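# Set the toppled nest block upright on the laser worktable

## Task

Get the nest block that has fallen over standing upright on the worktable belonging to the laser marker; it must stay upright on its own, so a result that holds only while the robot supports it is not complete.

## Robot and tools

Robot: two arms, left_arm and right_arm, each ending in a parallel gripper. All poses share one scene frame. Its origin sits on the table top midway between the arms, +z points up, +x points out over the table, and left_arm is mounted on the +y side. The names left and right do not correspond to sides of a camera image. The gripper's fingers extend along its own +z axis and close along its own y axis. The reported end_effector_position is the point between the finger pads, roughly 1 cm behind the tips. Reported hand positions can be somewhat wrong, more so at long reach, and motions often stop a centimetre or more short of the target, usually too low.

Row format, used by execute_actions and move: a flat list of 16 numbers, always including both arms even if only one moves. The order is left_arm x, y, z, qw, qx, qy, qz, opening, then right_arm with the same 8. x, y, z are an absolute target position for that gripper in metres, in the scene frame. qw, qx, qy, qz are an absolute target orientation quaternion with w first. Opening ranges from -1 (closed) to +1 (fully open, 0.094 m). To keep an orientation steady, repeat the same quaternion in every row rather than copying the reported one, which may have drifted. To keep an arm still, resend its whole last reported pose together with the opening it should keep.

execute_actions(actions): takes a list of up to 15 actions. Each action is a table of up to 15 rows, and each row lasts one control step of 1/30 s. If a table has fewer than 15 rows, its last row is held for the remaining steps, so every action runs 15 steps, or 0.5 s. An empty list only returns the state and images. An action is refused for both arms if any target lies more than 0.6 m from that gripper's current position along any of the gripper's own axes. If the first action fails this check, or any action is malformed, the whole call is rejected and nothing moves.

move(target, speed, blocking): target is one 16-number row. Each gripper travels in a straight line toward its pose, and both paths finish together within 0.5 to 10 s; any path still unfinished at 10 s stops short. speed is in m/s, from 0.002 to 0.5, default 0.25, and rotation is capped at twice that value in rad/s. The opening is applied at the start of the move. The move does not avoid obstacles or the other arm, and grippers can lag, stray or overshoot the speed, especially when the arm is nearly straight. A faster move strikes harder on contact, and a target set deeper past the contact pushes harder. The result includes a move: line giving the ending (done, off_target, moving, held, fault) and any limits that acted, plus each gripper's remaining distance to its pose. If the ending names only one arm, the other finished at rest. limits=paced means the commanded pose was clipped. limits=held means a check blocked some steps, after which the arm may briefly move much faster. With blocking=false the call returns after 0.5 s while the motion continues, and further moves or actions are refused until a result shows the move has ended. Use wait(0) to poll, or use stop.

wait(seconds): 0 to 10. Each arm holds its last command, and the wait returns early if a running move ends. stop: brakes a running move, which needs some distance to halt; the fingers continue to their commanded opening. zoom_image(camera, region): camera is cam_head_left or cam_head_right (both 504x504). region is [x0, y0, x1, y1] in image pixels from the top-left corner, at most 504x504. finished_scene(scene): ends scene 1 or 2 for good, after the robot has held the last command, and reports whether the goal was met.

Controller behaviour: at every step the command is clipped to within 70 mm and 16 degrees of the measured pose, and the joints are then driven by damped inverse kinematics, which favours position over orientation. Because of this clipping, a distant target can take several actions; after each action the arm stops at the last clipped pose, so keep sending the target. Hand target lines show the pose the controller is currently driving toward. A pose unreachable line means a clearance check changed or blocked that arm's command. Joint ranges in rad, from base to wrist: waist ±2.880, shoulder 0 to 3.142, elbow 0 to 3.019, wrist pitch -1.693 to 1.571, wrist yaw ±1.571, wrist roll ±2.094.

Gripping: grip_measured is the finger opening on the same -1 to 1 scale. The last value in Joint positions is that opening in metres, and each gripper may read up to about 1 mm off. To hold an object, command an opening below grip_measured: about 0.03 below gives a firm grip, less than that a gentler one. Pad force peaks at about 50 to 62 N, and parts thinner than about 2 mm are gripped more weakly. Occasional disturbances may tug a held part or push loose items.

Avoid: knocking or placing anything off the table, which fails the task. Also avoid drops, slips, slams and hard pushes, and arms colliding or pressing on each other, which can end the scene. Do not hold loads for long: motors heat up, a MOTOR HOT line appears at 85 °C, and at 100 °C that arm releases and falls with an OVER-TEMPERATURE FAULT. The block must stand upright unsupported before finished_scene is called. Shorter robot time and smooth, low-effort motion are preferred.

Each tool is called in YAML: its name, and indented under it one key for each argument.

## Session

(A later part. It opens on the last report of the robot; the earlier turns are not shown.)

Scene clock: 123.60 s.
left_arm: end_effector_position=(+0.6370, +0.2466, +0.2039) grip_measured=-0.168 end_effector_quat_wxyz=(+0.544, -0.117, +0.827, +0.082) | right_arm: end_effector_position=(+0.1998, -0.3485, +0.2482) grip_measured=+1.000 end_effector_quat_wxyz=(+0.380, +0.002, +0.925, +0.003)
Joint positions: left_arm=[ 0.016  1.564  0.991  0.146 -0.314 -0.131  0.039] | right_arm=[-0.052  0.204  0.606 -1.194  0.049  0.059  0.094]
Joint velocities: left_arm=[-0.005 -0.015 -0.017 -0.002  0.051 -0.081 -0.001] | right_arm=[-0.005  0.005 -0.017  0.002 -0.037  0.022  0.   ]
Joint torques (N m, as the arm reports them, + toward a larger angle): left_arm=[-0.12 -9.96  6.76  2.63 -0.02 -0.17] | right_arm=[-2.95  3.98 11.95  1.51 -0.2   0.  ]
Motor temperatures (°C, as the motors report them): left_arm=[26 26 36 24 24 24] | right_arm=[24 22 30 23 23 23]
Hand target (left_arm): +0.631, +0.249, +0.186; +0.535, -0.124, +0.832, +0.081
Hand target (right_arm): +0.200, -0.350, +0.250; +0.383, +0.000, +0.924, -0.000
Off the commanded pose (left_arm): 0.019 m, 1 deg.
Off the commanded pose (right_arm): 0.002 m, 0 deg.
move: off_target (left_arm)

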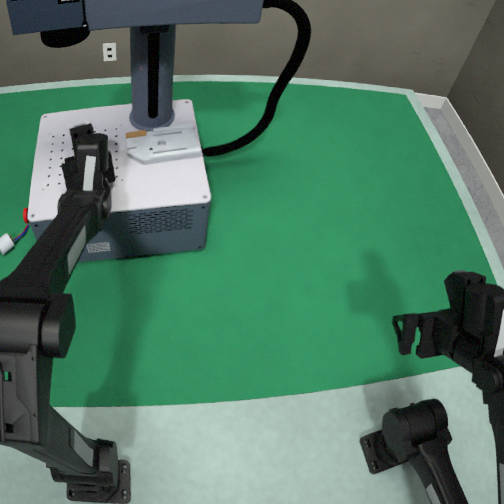

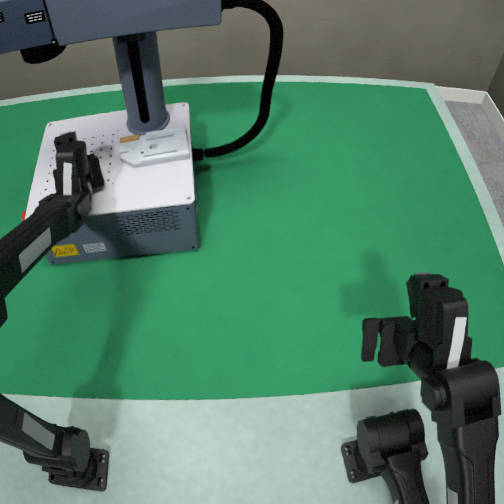

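move:
  target: [0.63,0.247,0.27,0.544,-0.117,0.827,0.081,-0.2, 0.2,-0.35,0.25,0.383,0,0.924,0,1]
  speed: 0.08

move:
  target: [0.58,0.18,0.28,0.508,0.32,0.771,-0.21,-0.2, 0.2,-0.35,0.25,0.383,0,0.924,0,1]
  speed: 0.2

zoom_image:
  camera: "cam_head_left"
  region: [60, 110, 160, 210]

zoom_image:
  camera: "cam_head_right"
  region: [45, 110, 145, 210]

Scene clock: 131.00 s.
left_arm: end_effector_position=(+0.6137, +0.2478, +0.2288) grip_measured=-0.168 end_effector_quat_wxyz=(+0.518, -0.114, +0.843, +0.087) | right_arm: end_effector_position=(+0.1998, -0.3485, +0.2482) grip_measured=+1.000 end_effector_quat_wxyz=(+0.380, +0.002, +0.925, +0.003)
Joint positions: left_arm=[ 0.016  1.47   0.998 -0.018 -0.314 -0.131  0.039] | right_arm=[-0.052  0.204  0.606 -1.194  0.049  0.059  0.094]
Joint velocities: left_arm=[ 0.005 -0.005 -0.012 -0.017  0.007 -0.007 -0.   ] | right_arm=[ 0.005 -0.015 -0.012 -0.007 -0.022 -0.007  0.   ]
Joint torques (N m, as the arm reports them, + toward a larger angle): left_arm=[ -0.34 -11.41  13.31   1.66   0.08  -0.01] | right_arm=[-3.07  3.93 11.93  1.38 -0.19 -0.01]
Motor temperatures (°C, as the motors report them): left_arm=[26 26 35 24 24 24] | right_arm=[24 22 30 23 23 23]
Hand target (left_arm): +0.626, +0.247, +0.270; +0.544, -0.117, +0.827, +0.081
Hand target (right_arm): +0.200, -0.350, +0.250; +0.383, +0.000, +0.924, -0.000
Off the commanded pose (left_arm): 0.044 m, 4 deg.
Off the commanded pose (right_arm): 0.002 m, 0 deg.
move: off_target (left_arm)

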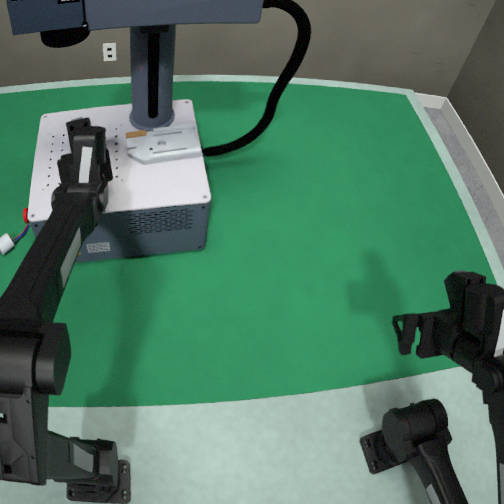

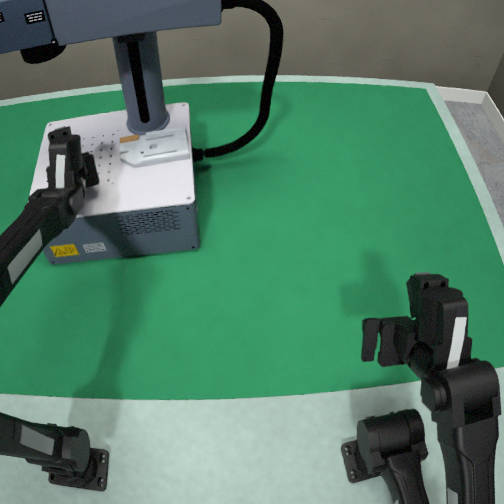

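Scene clock: 134.23 s.
left_arm: end_effector_position=(+0.5635, +0.1716, +0.2607) grip_measured=-0.168 end_effector_quat_wxyz=(+0.503, +0.314, +0.775, -0.218) | right_arm: end_effector_position=(+0.1998, -0.3485, +0.2482) grip_measured=+1.000 end_effector_quat_wxyz=(+0.380, +0.002, +0.925, +0.003)
Joint positions: left_arm=[ 0.198  1.419  1.036 -0.243  0.821  0.462  0.039] | right_arm=[-0.052  0.204  0.606 -1.194  0.049  0.059  0.094]
Joint velocities: left_arm=[-0.024 -0.005 -0.012 -0.007  0.037  0.007  0.   ] | right_arm=[-0.015 -0.005 -0.017 -0.002  0.022 -0.066  0.   ]
Joint torques (N m, as the arm reports them, + toward a larger angle): left_arm=[ 0.73 -8.09 13.33  1.25  0.6   0.14] | right_arm=[-3.18  3.79 11.98  1.43 -0.19 -0.01]
Motor temperatures (°C, as the motors report them): left_arm=[26 26 36 24 24 24] | right_arm=[24 22 30 23 23 23]
Hand target (left_arm): +0.579, +0.180, +0.280; +0.515, +0.321, +0.767, -0.208
Hand target (right_arm): +0.200, -0.350, +0.250; +0.383, +0.000, +0.924, -0.000
Off the commanded pose (left_arm): 0.027 m, 1 deg.
Off the commanded pose (right_arm): 0.002 m, 0 deg.
move: off_target (left_arm)

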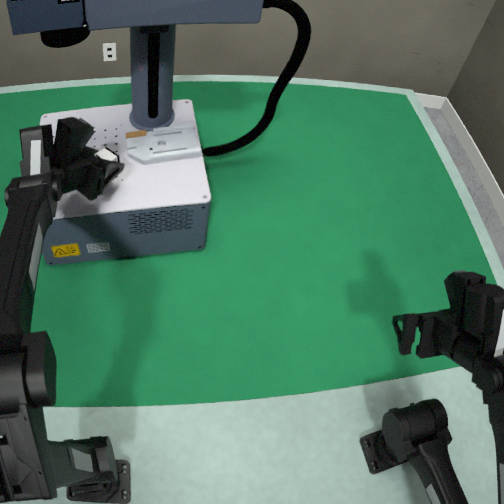

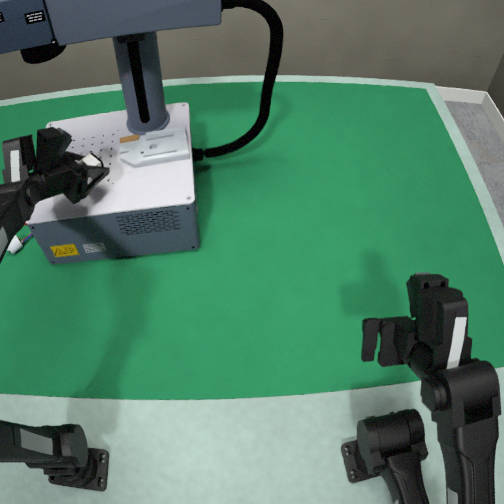

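Region (60, 110, 160, 210) of cam_head_left's 504x504 image, scaled by 5.040, with more detail than that image has.

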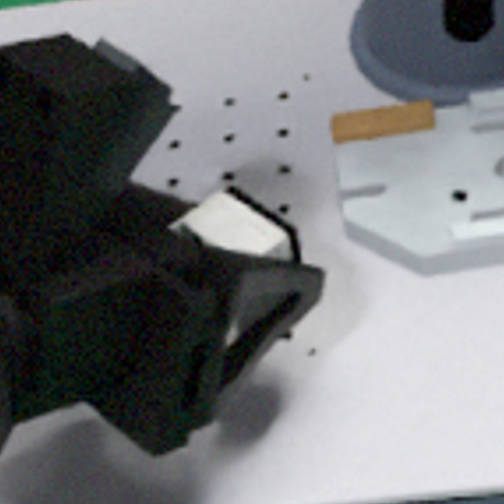

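Region (45, 110, 145, 210) of cam_head_right's 504x504 image, scaled by 5.040, with more detail than that image has.

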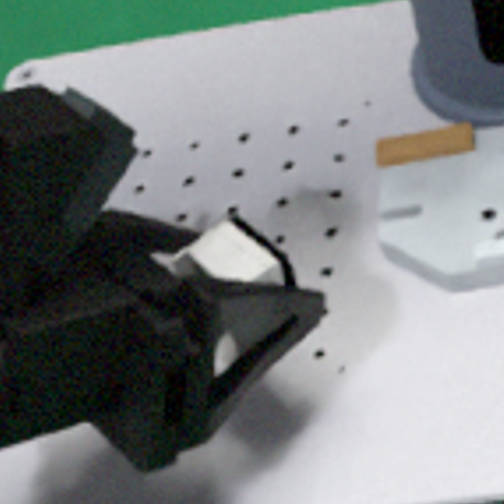

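move:
  target: [0.575,0.20,0.20,0.508,0.32,0.771,-0.21,-0.2, 0.2,-0.35,0.25,0.383,0,0.924,0,1]
  speed: 0.05

zoom_image:
  camera: "cam_head_right"
  region: [45, 120, 145, 220]

Scene clock: 140.37 s.
left_arm: end_effector_position=(+0.5722, +0.1944, +0.2060) grip_measured=-0.168 end_effector_quat_wxyz=(+0.501, +0.316, +0.776, -0.217) | right_arm: end_effector_position=(+0.1998, -0.3485, +0.2482) grip_measured=+1.000 end_effector_quat_wxyz=(+0.380, +0.002, +0.925, +0.003)
Joint positions: left_arm=[ 0.245  1.517  0.993 -0.139  0.855  0.512  0.039] | right_arm=[-0.052  0.204  0.606 -1.194  0.049  0.059  0.094]
Joint velocities: left_arm=[ 0.005  0.005  0.002  0.007  0.022  0.051 -0.   ] | right_arm=[-0.005  0.015 -0.007  0.002 -0.066 -0.007  0.   ]
Joint torques (N m, as the arm reports them, + toward a larger angle): left_arm=[ 0.51 -8.88  8.09  2.97  0.63  0.17] | right_arm=[-2.99  4.05 11.88  1.44 -0.2   0.01]
Motor temperatures (°C, as the motors report them): left_arm=[26 26 38 23 24 24] | right_arm=[24 22 30 23 23 23]
Hand target (left_arm): +0.575, +0.200, +0.200; +0.508, +0.320, +0.772, -0.210
Hand target (right_arm): +0.200, -0.350, +0.250; +0.383, +0.000, +0.924, -0.000
Off the commanded pose (left_arm): 0.009 m, 1 deg.
Off the commanded pose (right_arm): 0.002 m, 0 deg.
move: done

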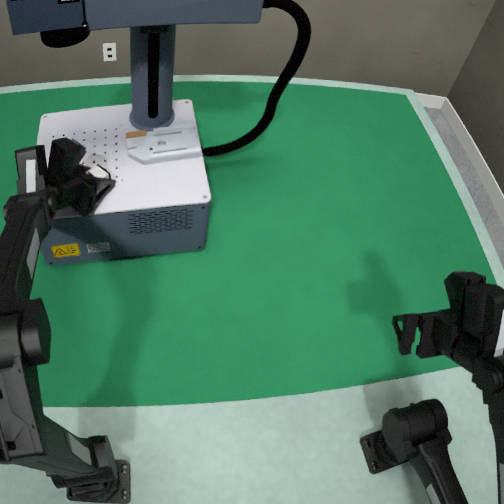

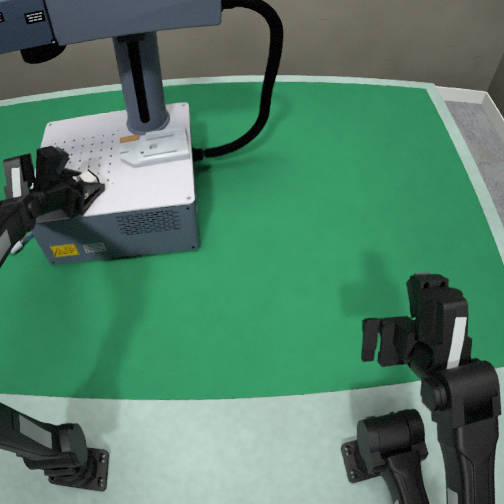

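Region (45, 120, 145, 220) of cam_head_right's 504x504 image, scaled by 5.040, with more detail than that image has.

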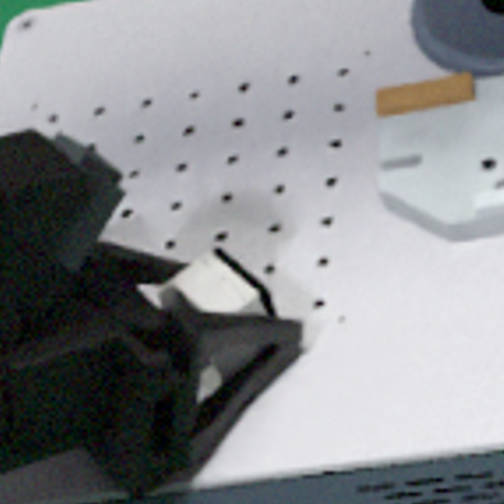

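move:
  target: [0.575,0.20,0.188,0.508,0.32,0.771,-0.21,-0.2, 0.2,-0.35,0.25,0.383,0,0.924,0,1]
  speed: 0.025

Scene clock: 143.10 s.
left_arm: end_effector_position=(+0.5735, +0.1943, +0.2038) grip_measured=-0.168 end_effector_quat_wxyz=(+0.509, +0.320, +0.770, -0.212) | right_arm: end_effector_position=(+0.1998, -0.3485, +0.2482) grip_measured=+1.000 end_effector_quat_wxyz=(+0.380, +0.002, +0.925, +0.003)
Joint positions: left_arm=[ 0.245  1.523  0.982 -0.101  0.858  0.514  0.039] | right_arm=[-0.052  0.204  0.606 -1.194  0.049  0.059  0.094]
Joint velocities: left_arm=[ 0.015  0.005  0.002 -0.002 -0.066 -0.022 -0.   ] | right_arm=[ 0.015 -0.024  0.012  0.002 -0.022 -0.051  0.   ]
Joint torques (N m, as the arm reports them, + toward a larger angle): left_arm=[ 0.64 -7.98  7.59  2.83  0.55  0.14] | right_arm=[-3.04  3.94 11.97  1.43 -0.2   0.  ]
Motor temperatures (°C, as the motors report them): left_arm=[26 26 37 23 24 24] | right_arm=[24 22 30 23 23 23]
Hand target (left_arm): +0.575, +0.200, +0.188; +0.508, +0.320, +0.772, -0.210
Hand target (right_arm): +0.200, -0.350, +0.250; +0.383, +0.000, +0.924, -0.000
Off the commanded pose (left_arm): 0.017 m, 0 deg.
Off the commanded pose (right_arm): 0.002 m, 0 deg.
move: off_target (left_arm)

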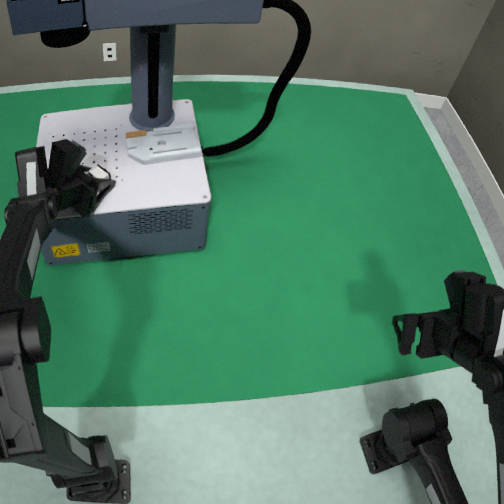

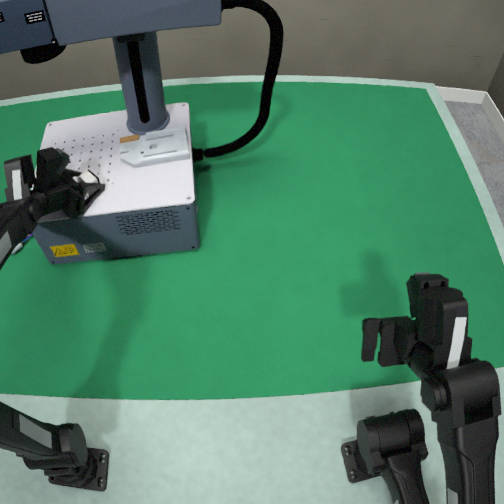

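Down. Open, back off ~16 mm.

execute_actions:
  actions:
    - [[0.575,0.20,0.198,0.508,0.32,0.771,-0.21,0.15, 0.2,-0.35,0.25,0.383,0,0.924,0,1]]

move:
  target: [0.56,0.212,0.205,0.508,0.32,0.771,-0.21,0.15, 0.2,-0.35,0.25,0.383,0,0.924,0,1]
  speed: 0.03

zoom_image:
  camera: "cam_head_right"
  region: [45, 120, 145, 220]

Scene clock: 148.17 s.
left_arm: end_effector_position=(+0.5734, +0.1942, +0.2039) grip_measured=+0.148 end_effector_quat_wxyz=(+0.509, +0.321, +0.770, -0.212) | right_arm: end_effector_position=(+0.1998, -0.3485, +0.2482) grip_measured=+1.000 end_effector_quat_wxyz=(+0.380, +0.002, +0.925, +0.003)
Joint positions: left_arm=[ 0.245  1.523  0.982 -0.101  0.859  0.514  0.054] | right_arm=[-0.052  0.204  0.606 -1.194  0.049  0.059  0.094]
Joint velocities: left_arm=[-0.005 -0.015  0.002 -0.007 -0.095 -0.095 -0.   ] | right_arm=[-0.015 -0.005  0.002  0.012  0.051  0.066  0.   ]
Joint torques (N m, as the arm reports them, + toward a larger angle): left_arm=[ 0.63 -9.12  8.49  1.93  0.52  0.13] | right_arm=[-3.21  3.96 11.9   1.5  -0.19  0.  ]
Motor temperatures (°C, as the motors report them): left_arm=[26 26 36 24 24 24] | right_arm=[24 22 30 23 23 23]
Hand target (left_arm): +0.575, +0.200, +0.198; +0.508, +0.320, +0.771, -0.210
Hand target (right_arm): +0.200, -0.350, +0.250; +0.383, +0.000, +0.924, -0.000
Off the commanded pose (left_arm): 0.008 m, 0 deg.
Off the commanded pose (right_arm): 0.002 m, 0 deg.

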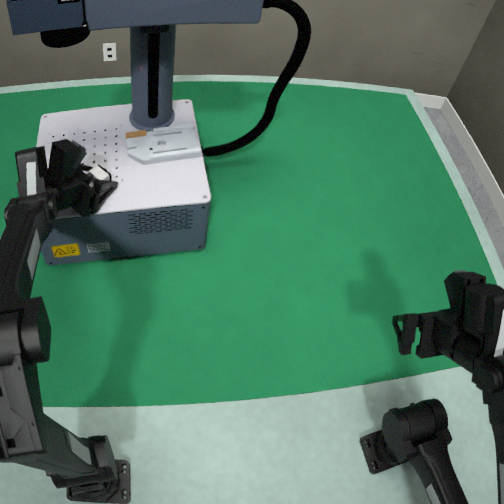

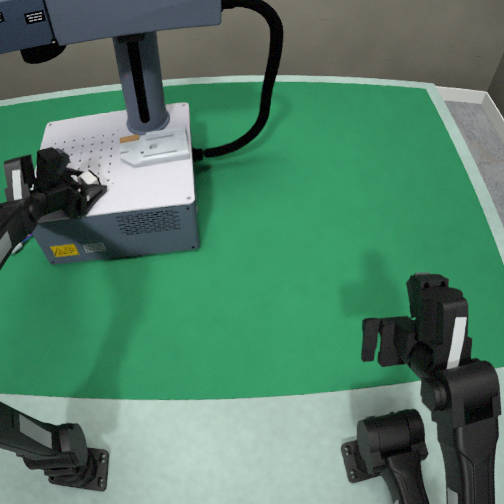

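Scene clock: 149.20 s.
left_arm: end_effector_position=(+0.5666, +0.2077, +0.2045) grip_measured=+0.148 end_effector_quat_wxyz=(+0.511, +0.320, +0.769, -0.211) | right_arm: end_effector_position=(+0.1998, -0.3485, +0.2482) grip_measured=+1.000 end_effector_quat_wxyz=(+0.380, +0.002, +0.925, +0.003)
Joint positions: left_arm=[ 0.276  1.511  0.973 -0.12   0.882  0.54   0.054] | right_arm=[-0.052  0.204  0.606 -1.194  0.049  0.059  0.094]
Joint velocities: left_arm=[-0.024  0.005 -0.002 -0.007 -0.051  0.007  0.   ] | right_arm=[ 0.005  0.005  0.002 -0.012  0.007 -0.007  0.   ]
Joint torques (N m, as the arm reports them, + toward a larger angle): left_arm=[  0.62 -11.23   7.65   1.02   0.57   0.16] | right_arm=[-2.85  4.08 11.9   1.53 -0.2   0.  ]
Motor temperatures (°C, as the motors report them): left_arm=[26 26 36 24 24 24] | right_arm=[24 22 30 23 23 23]
Hand target (left_arm): +0.560, +0.212, +0.205; +0.508, +0.320, +0.771, -0.210
Hand target (right_arm): +0.200, -0.350, +0.250; +0.383, +0.000, +0.924, -0.000
Off the commanded pose (left_arm): 0.008 m, 0 deg.
Off the commanded pose (right_arm): 0.002 m, 0 deg.
move: done

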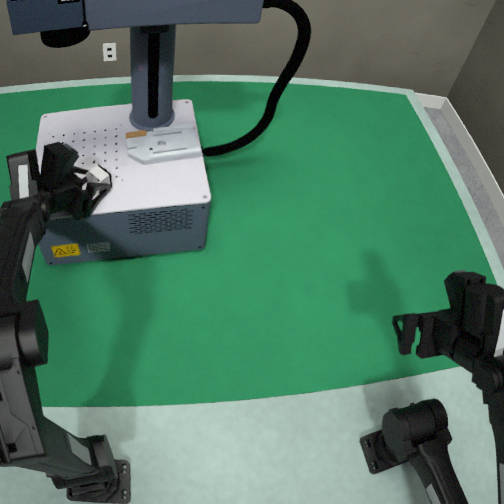

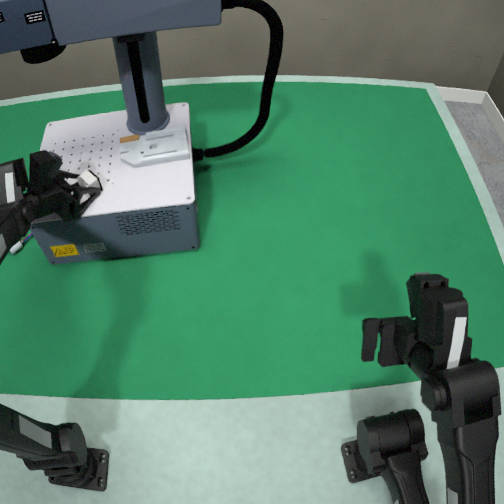

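Region (45, 120, 145, 220) of cam_head_right's 504x504 image, scaled by 5.040, with more detail than that image has.

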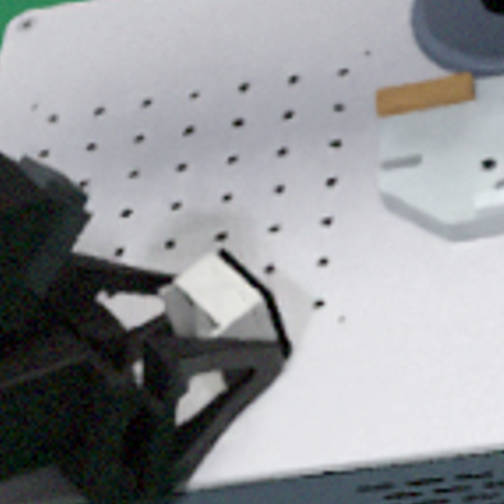

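move:
  target: [0.549,0.217,0.205,0.508,0.32,0.771,-0.21,0.15, 0.2,-0.35,0.25,0.383,0,0.924,0,1]
  speed: 0.03

execute_actions:
  actions:
    - [[0.549,0.217,0.205,0.508,0.32,0.771,-0.21,-0.1, 0.2,-0.35,0.25,0.383,0,0.924,0,1]]
    - [[0.549,0.217,0.205,0.508,0.32,0.771,-0.21,-0.2, 0.2,-0.35,0.25,0.383,0,0.924,0,1]]

zoom_image:
  camera: "cam_head_right"
  region: [45, 120, 145, 220]

Scene clock: 155.33 s.
left_arm: end_effector_position=(+0.5558, +0.2127, +0.2052) grip_measured=+0.148 end_effector_quat_wxyz=(+0.511, +0.320, +0.769, -0.211) | right_arm: end_effector_position=(+0.1998, -0.3485, +0.2482) grip_measured=+1.000 end_effector_quat_wxyz=(+0.380, +0.002, +0.925, +0.003)
Joint positions: left_arm=[ 0.292  1.488  0.95  -0.132  0.896  0.556  0.054] | right_arm=[-0.052  0.204  0.606 -1.194  0.049  0.059  0.094]
Joint velocities: left_arm=[-0.015 -0.005 -0.017 -0.012  0.022 -0.066 -0.   ] | right_arm=[-0.005 -0.015 -0.012 -0.002 -0.007 -0.007  0.   ]
Joint torques (N m, as the arm reports them, + toward a larger angle): left_arm=[  0.36 -10.68   7.68   1.22   0.58   0.17] | right_arm=[-3.15  3.95 11.96  1.46 -0.2  -0.01]
Motor temperatures (°C, as the motors report them): left_arm=[26 26 35 23 24 24] | right_arm=[24 22 30 23 23 23]
Hand target (left_arm): +0.549, +0.217, +0.205; +0.508, +0.320, +0.771, -0.210
Hand target (right_arm): +0.200, -0.350, +0.250; +0.383, +0.000, +0.924, -0.000
Off the commanded pose (left_arm): 0.008 m, 0 deg.
Off the commanded pose (right_arm): 0.002 m, 0 deg.
move: done

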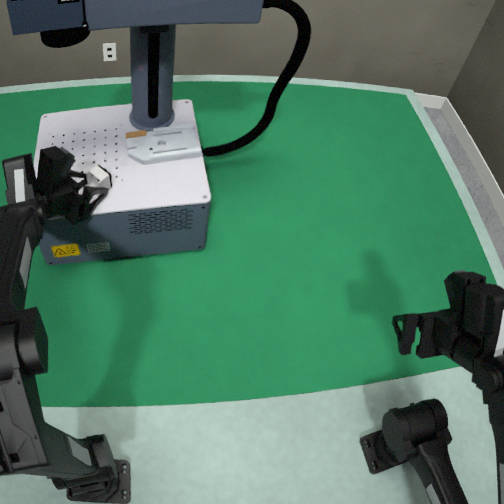

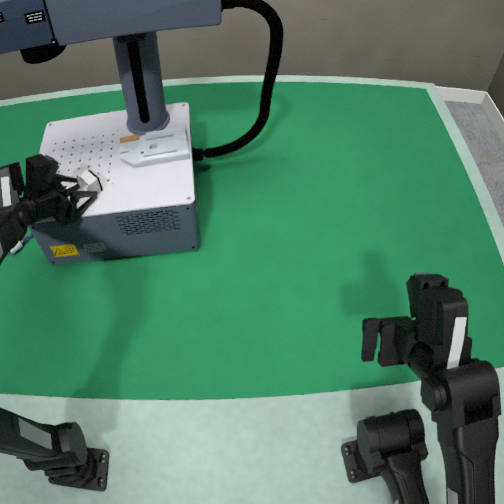

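Scene clock: 156.33 s.
left_arm: end_effector_position=(+0.5557, +0.2126, +0.2051) grip_measured=-0.163 end_effector_quat_wxyz=(+0.511, +0.321, +0.769, -0.211) | right_arm: end_effector_position=(+0.1998, -0.3485, +0.2482) grip_measured=+1.000 end_effector_quat_wxyz=(+0.380, +0.002, +0.925, +0.003)
Joint positions: left_arm=[ 0.292  1.488  0.95  -0.133  0.896  0.559  0.039] | right_arm=[-0.052  0.204  0.606 -1.194  0.049  0.059  0.094]
Joint velocities: left_arm=[-0.015 -0.015  0.007  0.007  0.022 -0.022 -0.001] | right_arm=[-0.005  0.005 -0.022  0.012 -0.007  0.037  0.   ]
Joint torques (N m, as the arm reports them, + toward a larger angle): left_arm=[  0.65 -10.74   7.66   1.1    0.57   0.14] | right_arm=[-2.97  3.93 12.    1.5  -0.18 -0.01]
Motor temperatures (°C, as the motors report them): left_arm=[26 26 35 23 24 24] | right_arm=[24 22 30 23 23 23]
Hand target (left_arm): +0.549, +0.217, +0.205; +0.508, +0.320, +0.771, -0.210
Hand target (right_arm): +0.200, -0.350, +0.250; +0.383, +0.000, +0.924, -0.000
Off the commanded pose (left_arm): 0.008 m, 1 deg.
Off the commanded pose (right_arm): 0.002 m, 0 deg.

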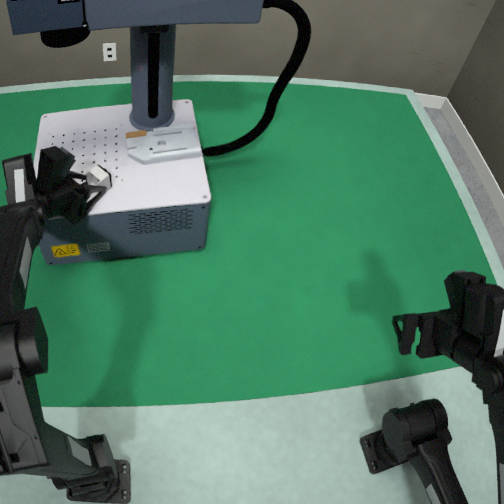

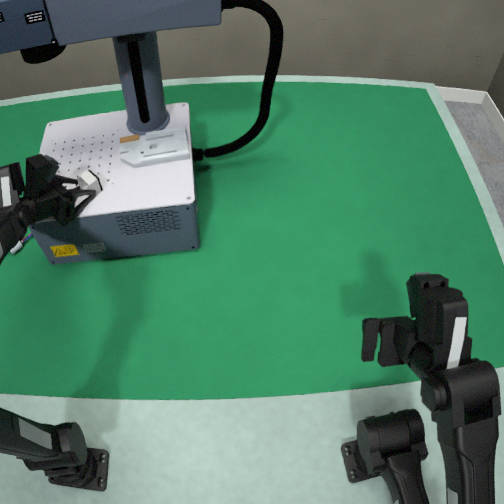

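Region (45, 120, 145, 220) of cam_head_right's 504x504 image, scaled by 5.040, with more detail than that image has.

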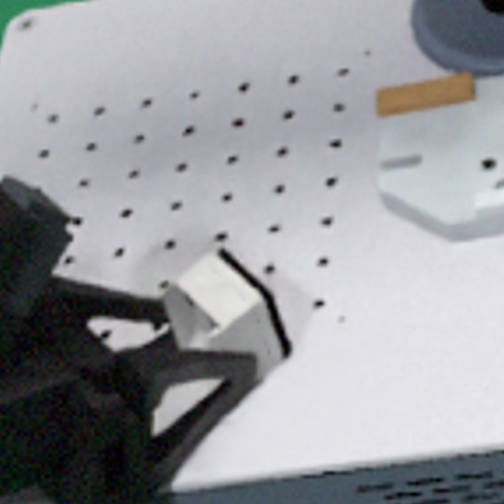

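move:
  target: [0.55,0.22,0.28,0.511,0.32,0.769,-0.21,-0.2, 0.2,-0.35,0.25,0.383,0,0.924,0,1]
  speed: 0.1

move:
  target: [0.56,0.25,0.275,-0.158,0.597,0.777,0.121,-0.2, 0.2,-0.35,0.25,0.383,0,0.924,0,1]
  speed: 0.2

zoom_image:
  camera: "cam_head_right"
  region: [10, 60, 170, 220]

Scene clock: 168.97 s.
left_arm: end_effector_position=(+0.5372, +0.2116, +0.2484) grip_measured=-0.163 end_effector_quat_wxyz=(+0.491, +0.309, +0.782, -0.226) | right_arm: end_effector_position=(+0.1998, -0.3485, +0.2482) grip_measured=+1.000 end_effector_quat_wxyz=(+0.380, +0.002, +0.925, +0.003)
Joint positions: left_arm=[ 0.299  1.393  1.001 -0.341  0.901  0.559  0.039] | right_arm=[-0.052  0.204  0.606 -1.194  0.049  0.059  0.094]
Joint velocities: left_arm=[ 0.005 -0.015 -0.007 -0.007 -0.022 -0.066 -0.   ] | right_arm=[-0.005  0.005  0.002 -0.007 -0.066 -0.007  0.   ]
Joint torques (N m, as the arm reports them, + toward a larger angle): left_arm=[ 0.72 -9.63 12.79  1.14  0.68  0.16] | right_arm=[-3.27  3.95 11.95  1.48 -0.19  0.  ]
Motor temperatures (°C, as the motors report them): left_arm=[26 27 35 23 24 24] | right_arm=[24 22 30 23 23 23]
Hand target (left_arm): +0.547, +0.219, +0.280; +0.512, +0.320, +0.769, -0.210
Hand target (right_arm): +0.200, -0.350, +0.250; +0.383, +0.000, +0.924, -0.000
Off the commanded pose (left_arm): 0.035 m, 4 deg.
Off the commanded pose (right_arm): 0.002 m, 0 deg.
move: off_target (left_arm)

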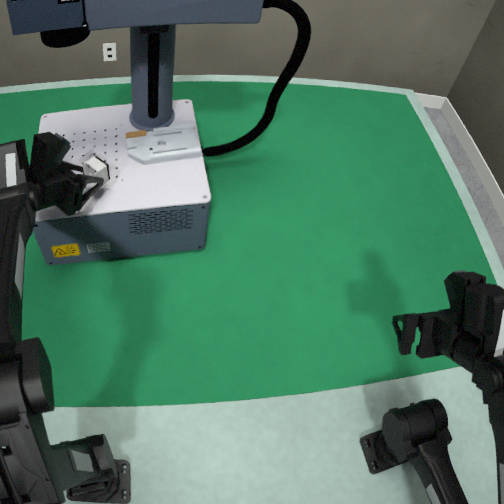

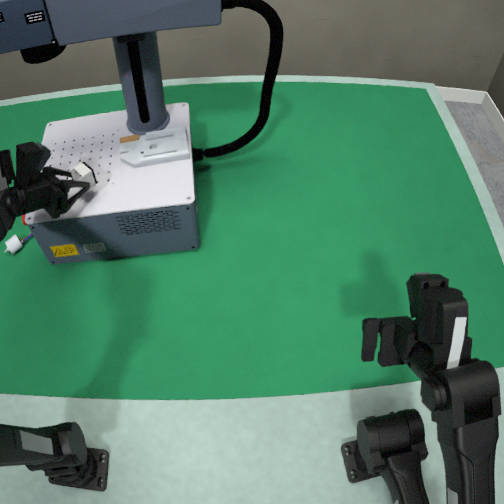

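Scene clock: 173.37 s.
left_arm: end_effector_position=(+0.5448, +0.2550, +0.2672) grip_measured=-0.163 end_effector_quat_wxyz=(-0.131, +0.600, +0.778, +0.129) | right_arm: end_effector_position=(+0.1998, -0.3485, +0.2482) grip_measured=+1.000 end_effector_quat_wxyz=(+0.380, +0.002, +0.925, +0.003)
Joint positions: left_arm=[ 0.008  1.782  1.821 -1.686 -0.363  1.239  0.039] | right_arm=[-0.052  0.204  0.606 -1.194  0.049  0.059  0.094]
Joint velocities: left_arm=[-0.015 -0.015  0.012 -0.007 -0.051  0.051 -0.   ] | right_arm=[-0.005 -0.015  0.007  0.012 -0.081 -0.007  0.   ]
Joint torques (N m, as the arm reports them, + toward a larger angle): left_arm=[ -1.27 -11.82  12.4   -0.14  -0.23   0.14] | right_arm=[-3.18  3.96 11.9   1.38 -0.2   0.  ]
Motor temperatures (°C, as the motors report them): left_arm=[26 27 37 23 24 24] | right_arm=[24 22 30 23 23 23]
Hand target (left_arm): +0.556, +0.250, +0.275; -0.129, +0.609, +0.771, +0.134
Hand target (right_arm): +0.200, -0.350, +0.250; +0.383, +0.000, +0.924, -0.000
Off the commanded pose (left_arm): 0.018 m, 3 deg.
Off the commanded pose (right_arm): 0.002 m, 0 deg.
joint sent to its limit (left arm) — the command would take joint 4 (wrist pitch) past its lower limit, so that joint was sent only as far as its limit.
move: off_target (left_arm)

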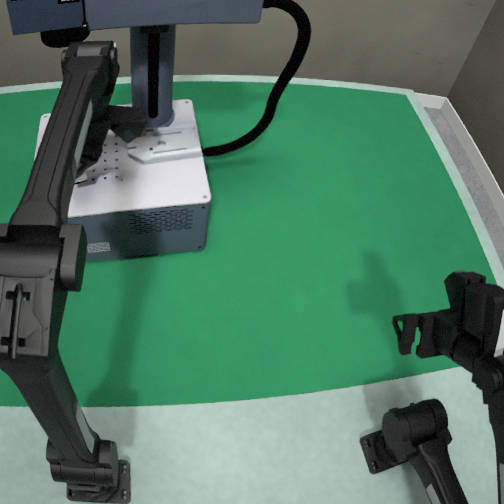

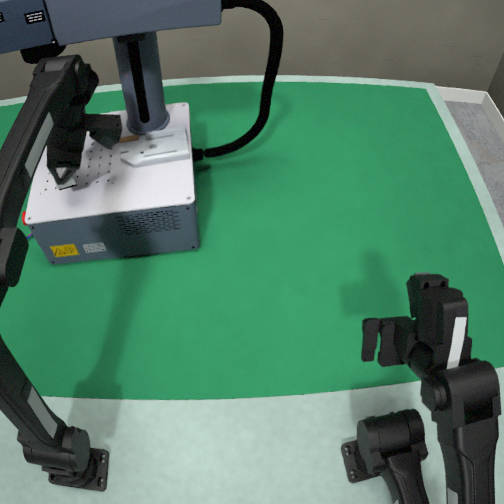

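Region (10, 60, 170, 220) of cam_head_right's 504x504 image, scaled by 3.150, with more detail than that image has.

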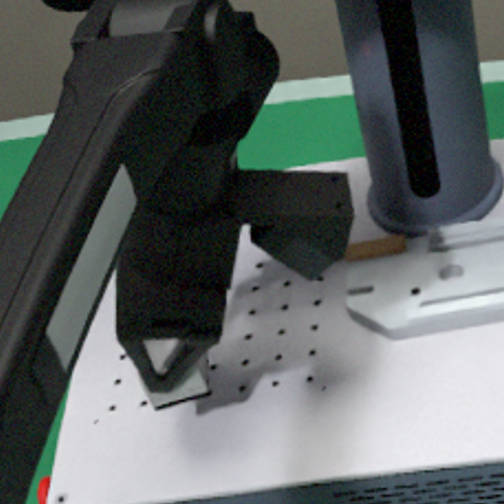

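move:
  target: [0.59,0.26,0.235,-0.141,0.693,0.693,0.141,-0.2, 0.2,-0.35,0.25,0.383,0,0.924,0,1]
  speed: 0.07

zoom_image:
  camera: "cam_head_right"
  region: [20, 130, 120, 230]

Scene clock: 180.03 s.
left_arm: end_effector_position=(+0.5728, +0.2588, +0.2325) grip_measured=-0.163 end_effector_quat_wxyz=(-0.152, +0.690, +0.696, +0.129) | right_arm: end_effector_position=(+0.1998, -0.3485, +0.2482) grip_measured=+1.000 end_effector_quat_wxyz=(+0.380, +0.002, +0.925, +0.003)
Joint positions: left_arm=[ 0.008  1.85   1.821 -1.602 -0.397  1.49   0.039] | right_arm=[-0.052  0.204  0.606 -1.194  0.049  0.059  0.094]
Joint velocities: left_arm=[-0.024 -0.005  0.017 -0.012 -0.022  0.022 -0.   ] | right_arm=[-0.015 -0.005  0.012 -0.007  0.007 -0.066  0.   ]
Joint torques (N m, as the arm reports them, + toward a larger angle): left_arm=[ -0.1  -12.99  11.51   1.15  -0.25   0.17] | right_arm=[-2.72  3.76 11.92  1.47 -0.21 -0.01]
Motor temperatures (°C, as the motors report them): left_arm=[26 27 39 23 24 24] | right_arm=[24 22 31 23 23 23]
Hand target (left_arm): +0.589, +0.261, +0.235; -0.142, +0.693, +0.693, +0.141
Hand target (right_arm): +0.200, -0.350, +0.250; +0.383, +0.000, +0.924, -0.000
Off the commanded pose (left_arm): 0.017 m, 2 deg.
Off the commanded pose (right_arm): 0.002 m, 0 deg.
move: off_target (left_arm)

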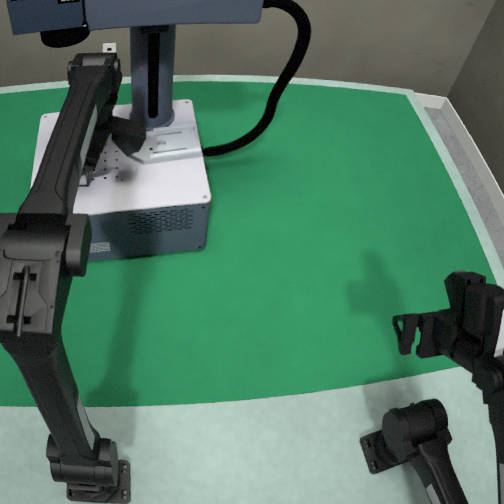

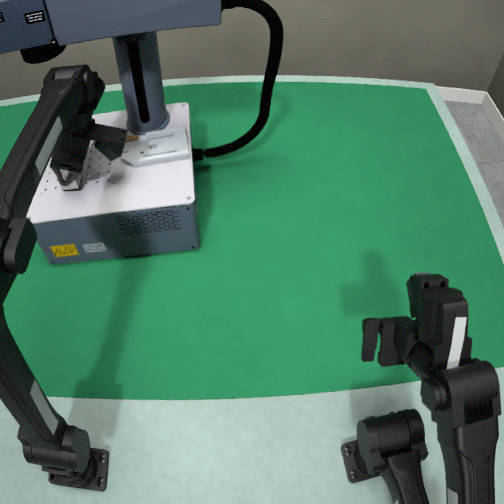

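Region (20, 130, 120, 230) of cam_head_right's 504x504 image, scaled by 5.040, with more detail than that image has.

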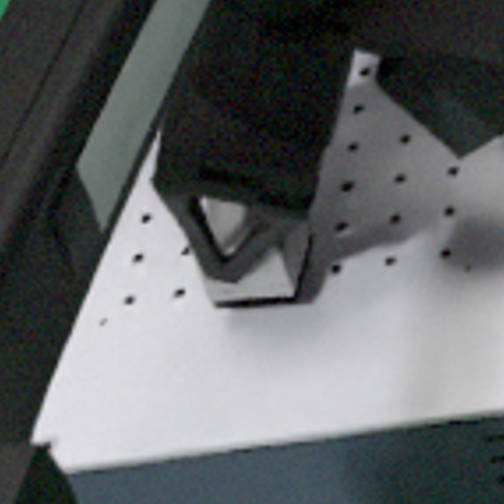

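Close to the surface already.

move:
  target: [0.588,0.26,0.215,-0.135,0.694,0.692,0.147,-0.2, 0.2,-0.35,0.25,0.383,0,0.924,0,1]
  speed: 0.02

zoom_image:
  camera: "cam_head_right"
  region: [20, 130, 120, 230]

Scene clock: 184.73 s.
left_arm: end_effector_position=(+0.5847, +0.2581, +0.2232) grip_measured=-0.163 end_effector_quat_wxyz=(-0.133, +0.690, +0.697, +0.146) | right_arm: end_effector_position=(+0.1998, -0.3485, +0.2482) grip_measured=+1.000 end_effector_quat_wxyz=(+0.380, +0.002, +0.925, +0.003)
Joint positions: left_arm=[ 0.008  1.85   1.797 -1.526 -0.397  1.498  0.039] | right_arm=[-0.052  0.204  0.606 -1.194  0.049  0.059  0.094]
Joint velocities: left_arm=[-0.005  0.005  0.002  0.012 -0.037  0.022 -0.   ] | right_arm=[-0.015 -0.005 -0.007 -0.017 -0.051 -0.022  0.   ]
Joint torques (N m, as the arm reports them, + toward a larger angle): left_arm=[ -0.18 -14.27   8.04   1.43  -0.26   0.16] | right_arm=[-3.12  3.98 11.96  1.47 -0.19 -0.01]
Motor temperatures (°C, as the motors report them): left_arm=[26 27 39 23 24 24] | right_arm=[24 22 31 23 23 23]
Hand target (left_arm): +0.588, +0.260, +0.215; -0.135, +0.694, +0.692, +0.147
Hand target (right_arm): +0.200, -0.350, +0.250; +0.383, +0.000, +0.924, -0.000
Off the commanded pose (left_arm): 0.009 m, 1 deg.
Off the commanded pose (right_arm): 0.002 m, 0 deg.
move: done

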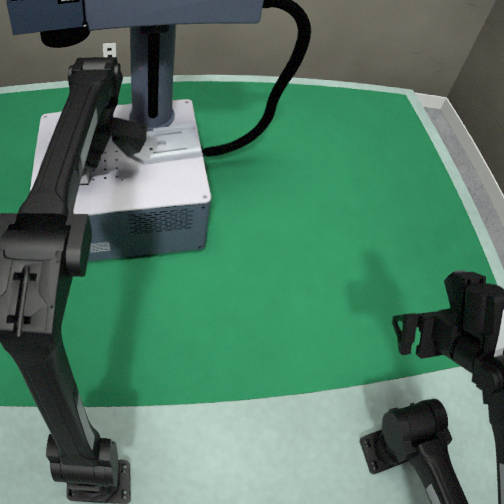

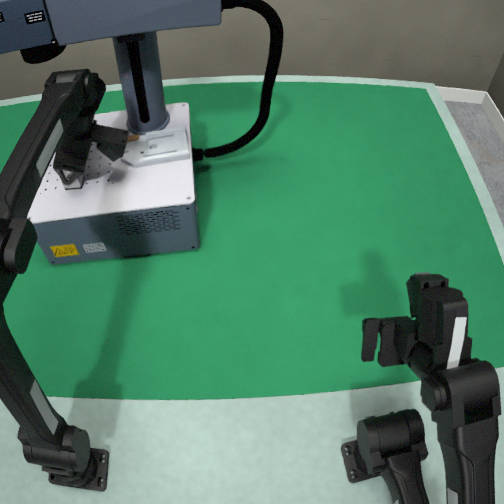

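Region (20, 130, 120, 230) of cam_head_right's 504x504 image, scaled by 5.040, with more detail than that image has.

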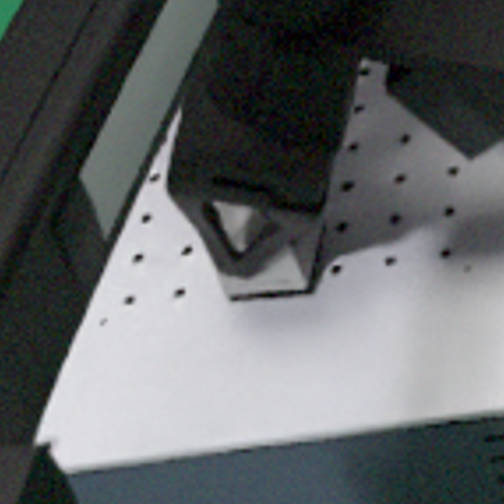

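move:
  target: [0.586,0.26,0.206,-0.138,0.694,0.692,0.144,-0.2, 0.2,-0.35,0.25,0.383,0,0.924,0,1]
  speed: 0.02

Scene clock: 188.80 s.
left_arm: end_effector_position=(+0.5838, +0.2583, +0.2206) grip_measured=-0.163 end_effector_quat_wxyz=(-0.134, +0.690, +0.696, +0.145) | right_arm: end_effector_position=(+0.1998, -0.3485, +0.2482) grip_measured=+1.000 end_effector_quat_wxyz=(+0.380, +0.002, +0.925, +0.003)
Joint positions: left_arm=[ 0.008  1.85   1.79  -1.522 -0.398  1.499  0.039] | right_arm=[-0.052  0.204  0.606 -1.194  0.049  0.059  0.094]
Joint velocities: left_arm=[ 0.005  0.005  0.002 -0.002  0.007 -0.022  0.001] | right_arm=[-0.005 -0.005 -0.002  0.002  0.007 -0.022  0.   ]
Joint torques (N m, as the arm reports them, + toward a larger angle): left_arm=[ -0.14 -14.03   7.08   1.64  -0.19   0.13] | right_arm=[-3.1   4.01 11.96  1.45 -0.18  0.  ]
Motor temperatures (°C, as the motors report them): left_arm=[26 27 38 23 24 24] | right_arm=[24 22 31 23 23 23]
Hand target (left_arm): +0.586, +0.260, +0.206; -0.138, +0.694, +0.692, +0.144
Hand target (right_arm): +0.200, -0.350, +0.250; +0.383, +0.000, +0.924, -0.000
Off the commanded pose (left_arm): 0.015 m, 1 deg.
Off the commanded pose (right_arm): 0.002 m, 0 deg.
move: off_target (left_arm)

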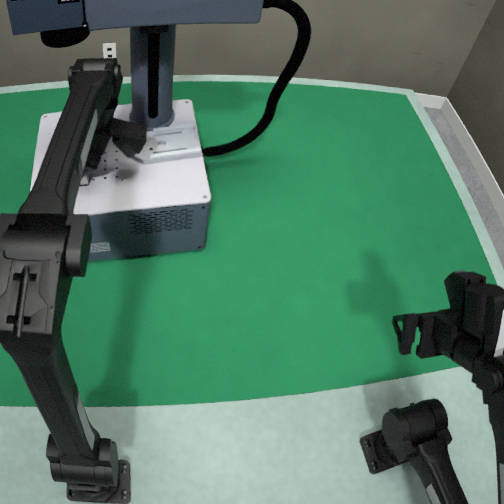

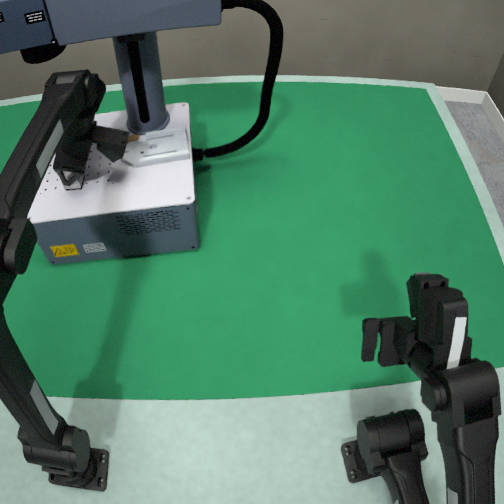

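execute_actions:
  actions:
    - [[0.586,0.26,0.218,-0.138,0.694,0.692,0.144,-0.2, 0.2,-0.35,0.25,0.383,0,0.924,0,1],[0.586,0.26,0.218,-0.138,0.694,0.692,0.144,-0.2, 0.2,-0.35,0.25,0.383,0,0.924,0,1],[0.586,0.26,0.218,-0.138,0.694,0.692,0.144,-0.2, 0.2,-0.35,0.25,0.383,0,0.924,0,1],[0.586,0.26,0.218,-0.138,0.694,0.692,0.144,-0.2, 0.2,-0.35,0.25,0.383,0,0.924,0,1],[0.586,0.26,0.218,-0.138,0.694,0.692,0.144,1, 0.2,-0.35,0.25,0.383,0,0.924,0,1]]

move:
  target: [0.595,0.26,0.285,-0.138,0.694,0.692,0.144,1, 0.2,-0.35,0.25,0.383,0,0.924,0,1]
  speed: 0.08

zoom_image:
  camera: "cam_head_right"
  region: [20, 130, 120, 230]

Scene clock: 195.73 s.
left_arm: end_effector_position=(+0.5838, +0.2583, +0.2206) grip_measured=+1.000 end_effector_quat_wxyz=(-0.134, +0.690, +0.696, +0.145) | right_arm: end_effector_position=(+0.1998, -0.3485, +0.2482) grip_measured=+1.000 end_effector_quat_wxyz=(+0.380, +0.002, +0.925, +0.003)
Joint positions: left_arm=[ 0.008  1.85   1.79  -1.522 -0.398  1.499  0.094] | right_arm=[-0.052  0.204  0.606 -1.194  0.049  0.059  0.094]
Joint velocities: left_arm=[-0.005 -0.005 -0.012 -0.007  0.022  0.11   0.   ] | right_arm=[-0.015 -0.005 -0.012  0.002 -0.007  0.051  0.   ]
Joint torques (N m, as the arm reports them, + toward a larger angle): left_arm=[  0.09 -14.27   8.96   0.6   -0.18   0.14] | right_arm=[-3.13  3.95 12.    1.47 -0.19  0.  ]
Motor temperatures (°C, as the motors report them): left_arm=[26 28 37 23 24 24] | right_arm=[24 22 31 23 23 23]
Hand target (left_arm): +0.586, +0.260, +0.218; -0.138, +0.694, +0.692, +0.144
Hand target (right_arm): +0.200, -0.350, +0.250; +0.383, +0.000, +0.924, -0.000
Off the commanded pose (left_arm): 0.004 m, 1 deg.
Off the commanded pose (right_arm): 0.002 m, 0 deg.

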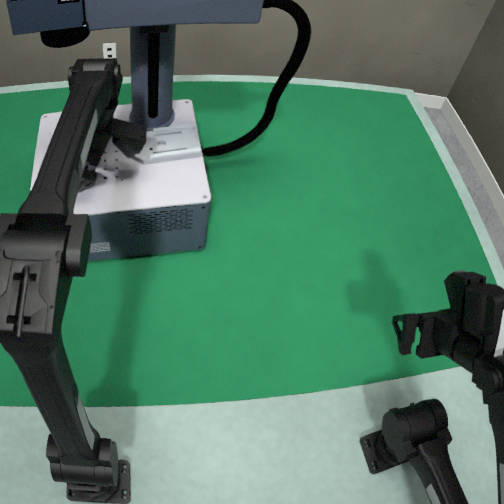

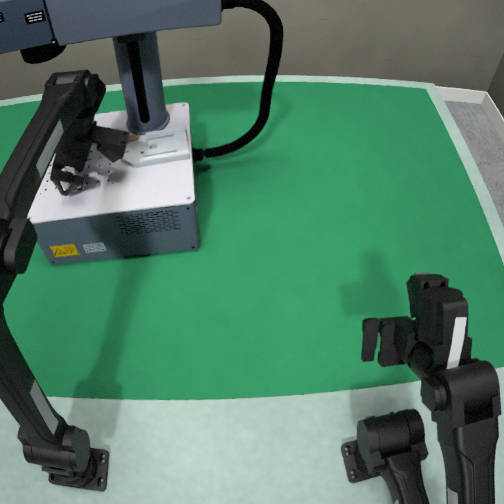

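Scene clock: 196.83 s.
left_arm: end_effector_position=(+0.5809, +0.2587, +0.2728) grip_measured=+1.000 end_effector_quat_wxyz=(-0.143, +0.692, +0.694, +0.138) | right_arm: end_effector_position=(+0.1998, -0.3485, +0.2482) grip_measured=+1.000 end_effector_quat_wxyz=(+0.380, +0.002, +0.925, +0.003)
Joint positions: left_arm=[ 0.008  1.859  1.939 -1.686 -0.399  1.5    0.094] | right_arm=[-0.052  0.204  0.606 -1.194  0.049  0.059  0.094]
Joint velocities: left_arm=[ 0.005  0.005 -0.002 -0.002 -0.051 -0.037  0.   ] | right_arm=[-0.005  0.005  0.007  0.002 -0.007 -0.022  0.   ]
Joint torques (N m, as the arm reports them, + toward a larger angle): left_arm=[ -0.48 -13.11  13.17  -0.1   -0.16   0.16] | right_arm=[-2.98  3.81 11.91  1.46 -0.2  -0.01]
Motor temperatures (°C, as the motors report them): left_arm=[26 28 37 23 24 24] | right_arm=[24 22 31 23 23 23]
Hand target (left_arm): +0.593, +0.260, +0.285; -0.137, +0.694, +0.692, +0.145
Hand target (right_arm): +0.200, -0.350, +0.250; +0.383, +0.000, +0.924, -0.000
Off the commanded pose (left_arm): 0.019 m, 1 deg.
Off the commanded pose (right_arm): 0.002 m, 0 deg.
joint sent to its limit (left arm) — the command would take joint 4 (wrist pitch) past its lower limit, so that joint was sent only as far as its limit.
move: off_target (left_arm)

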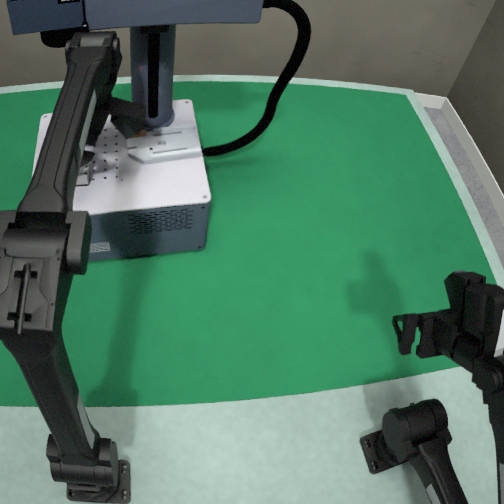

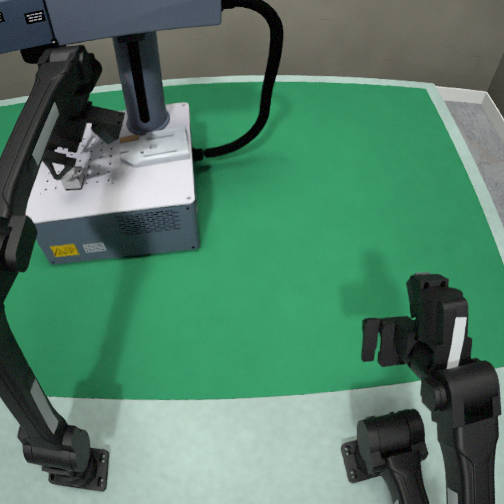

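Region (20, 130, 120, 230) of cam_head_right's 504x504 image, scaled by 5.040, with more detail than that image has.

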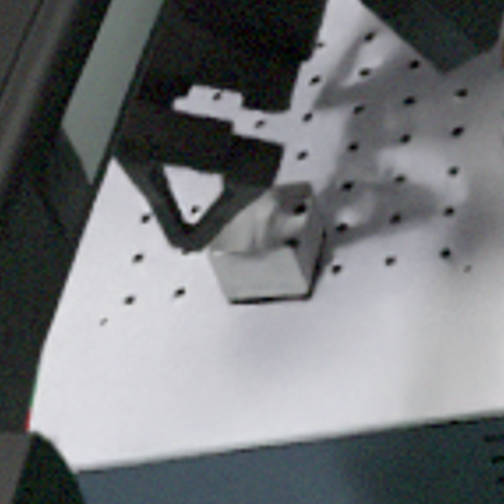

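finished_scene:
  scene: 1

The scene is finished: the task was done.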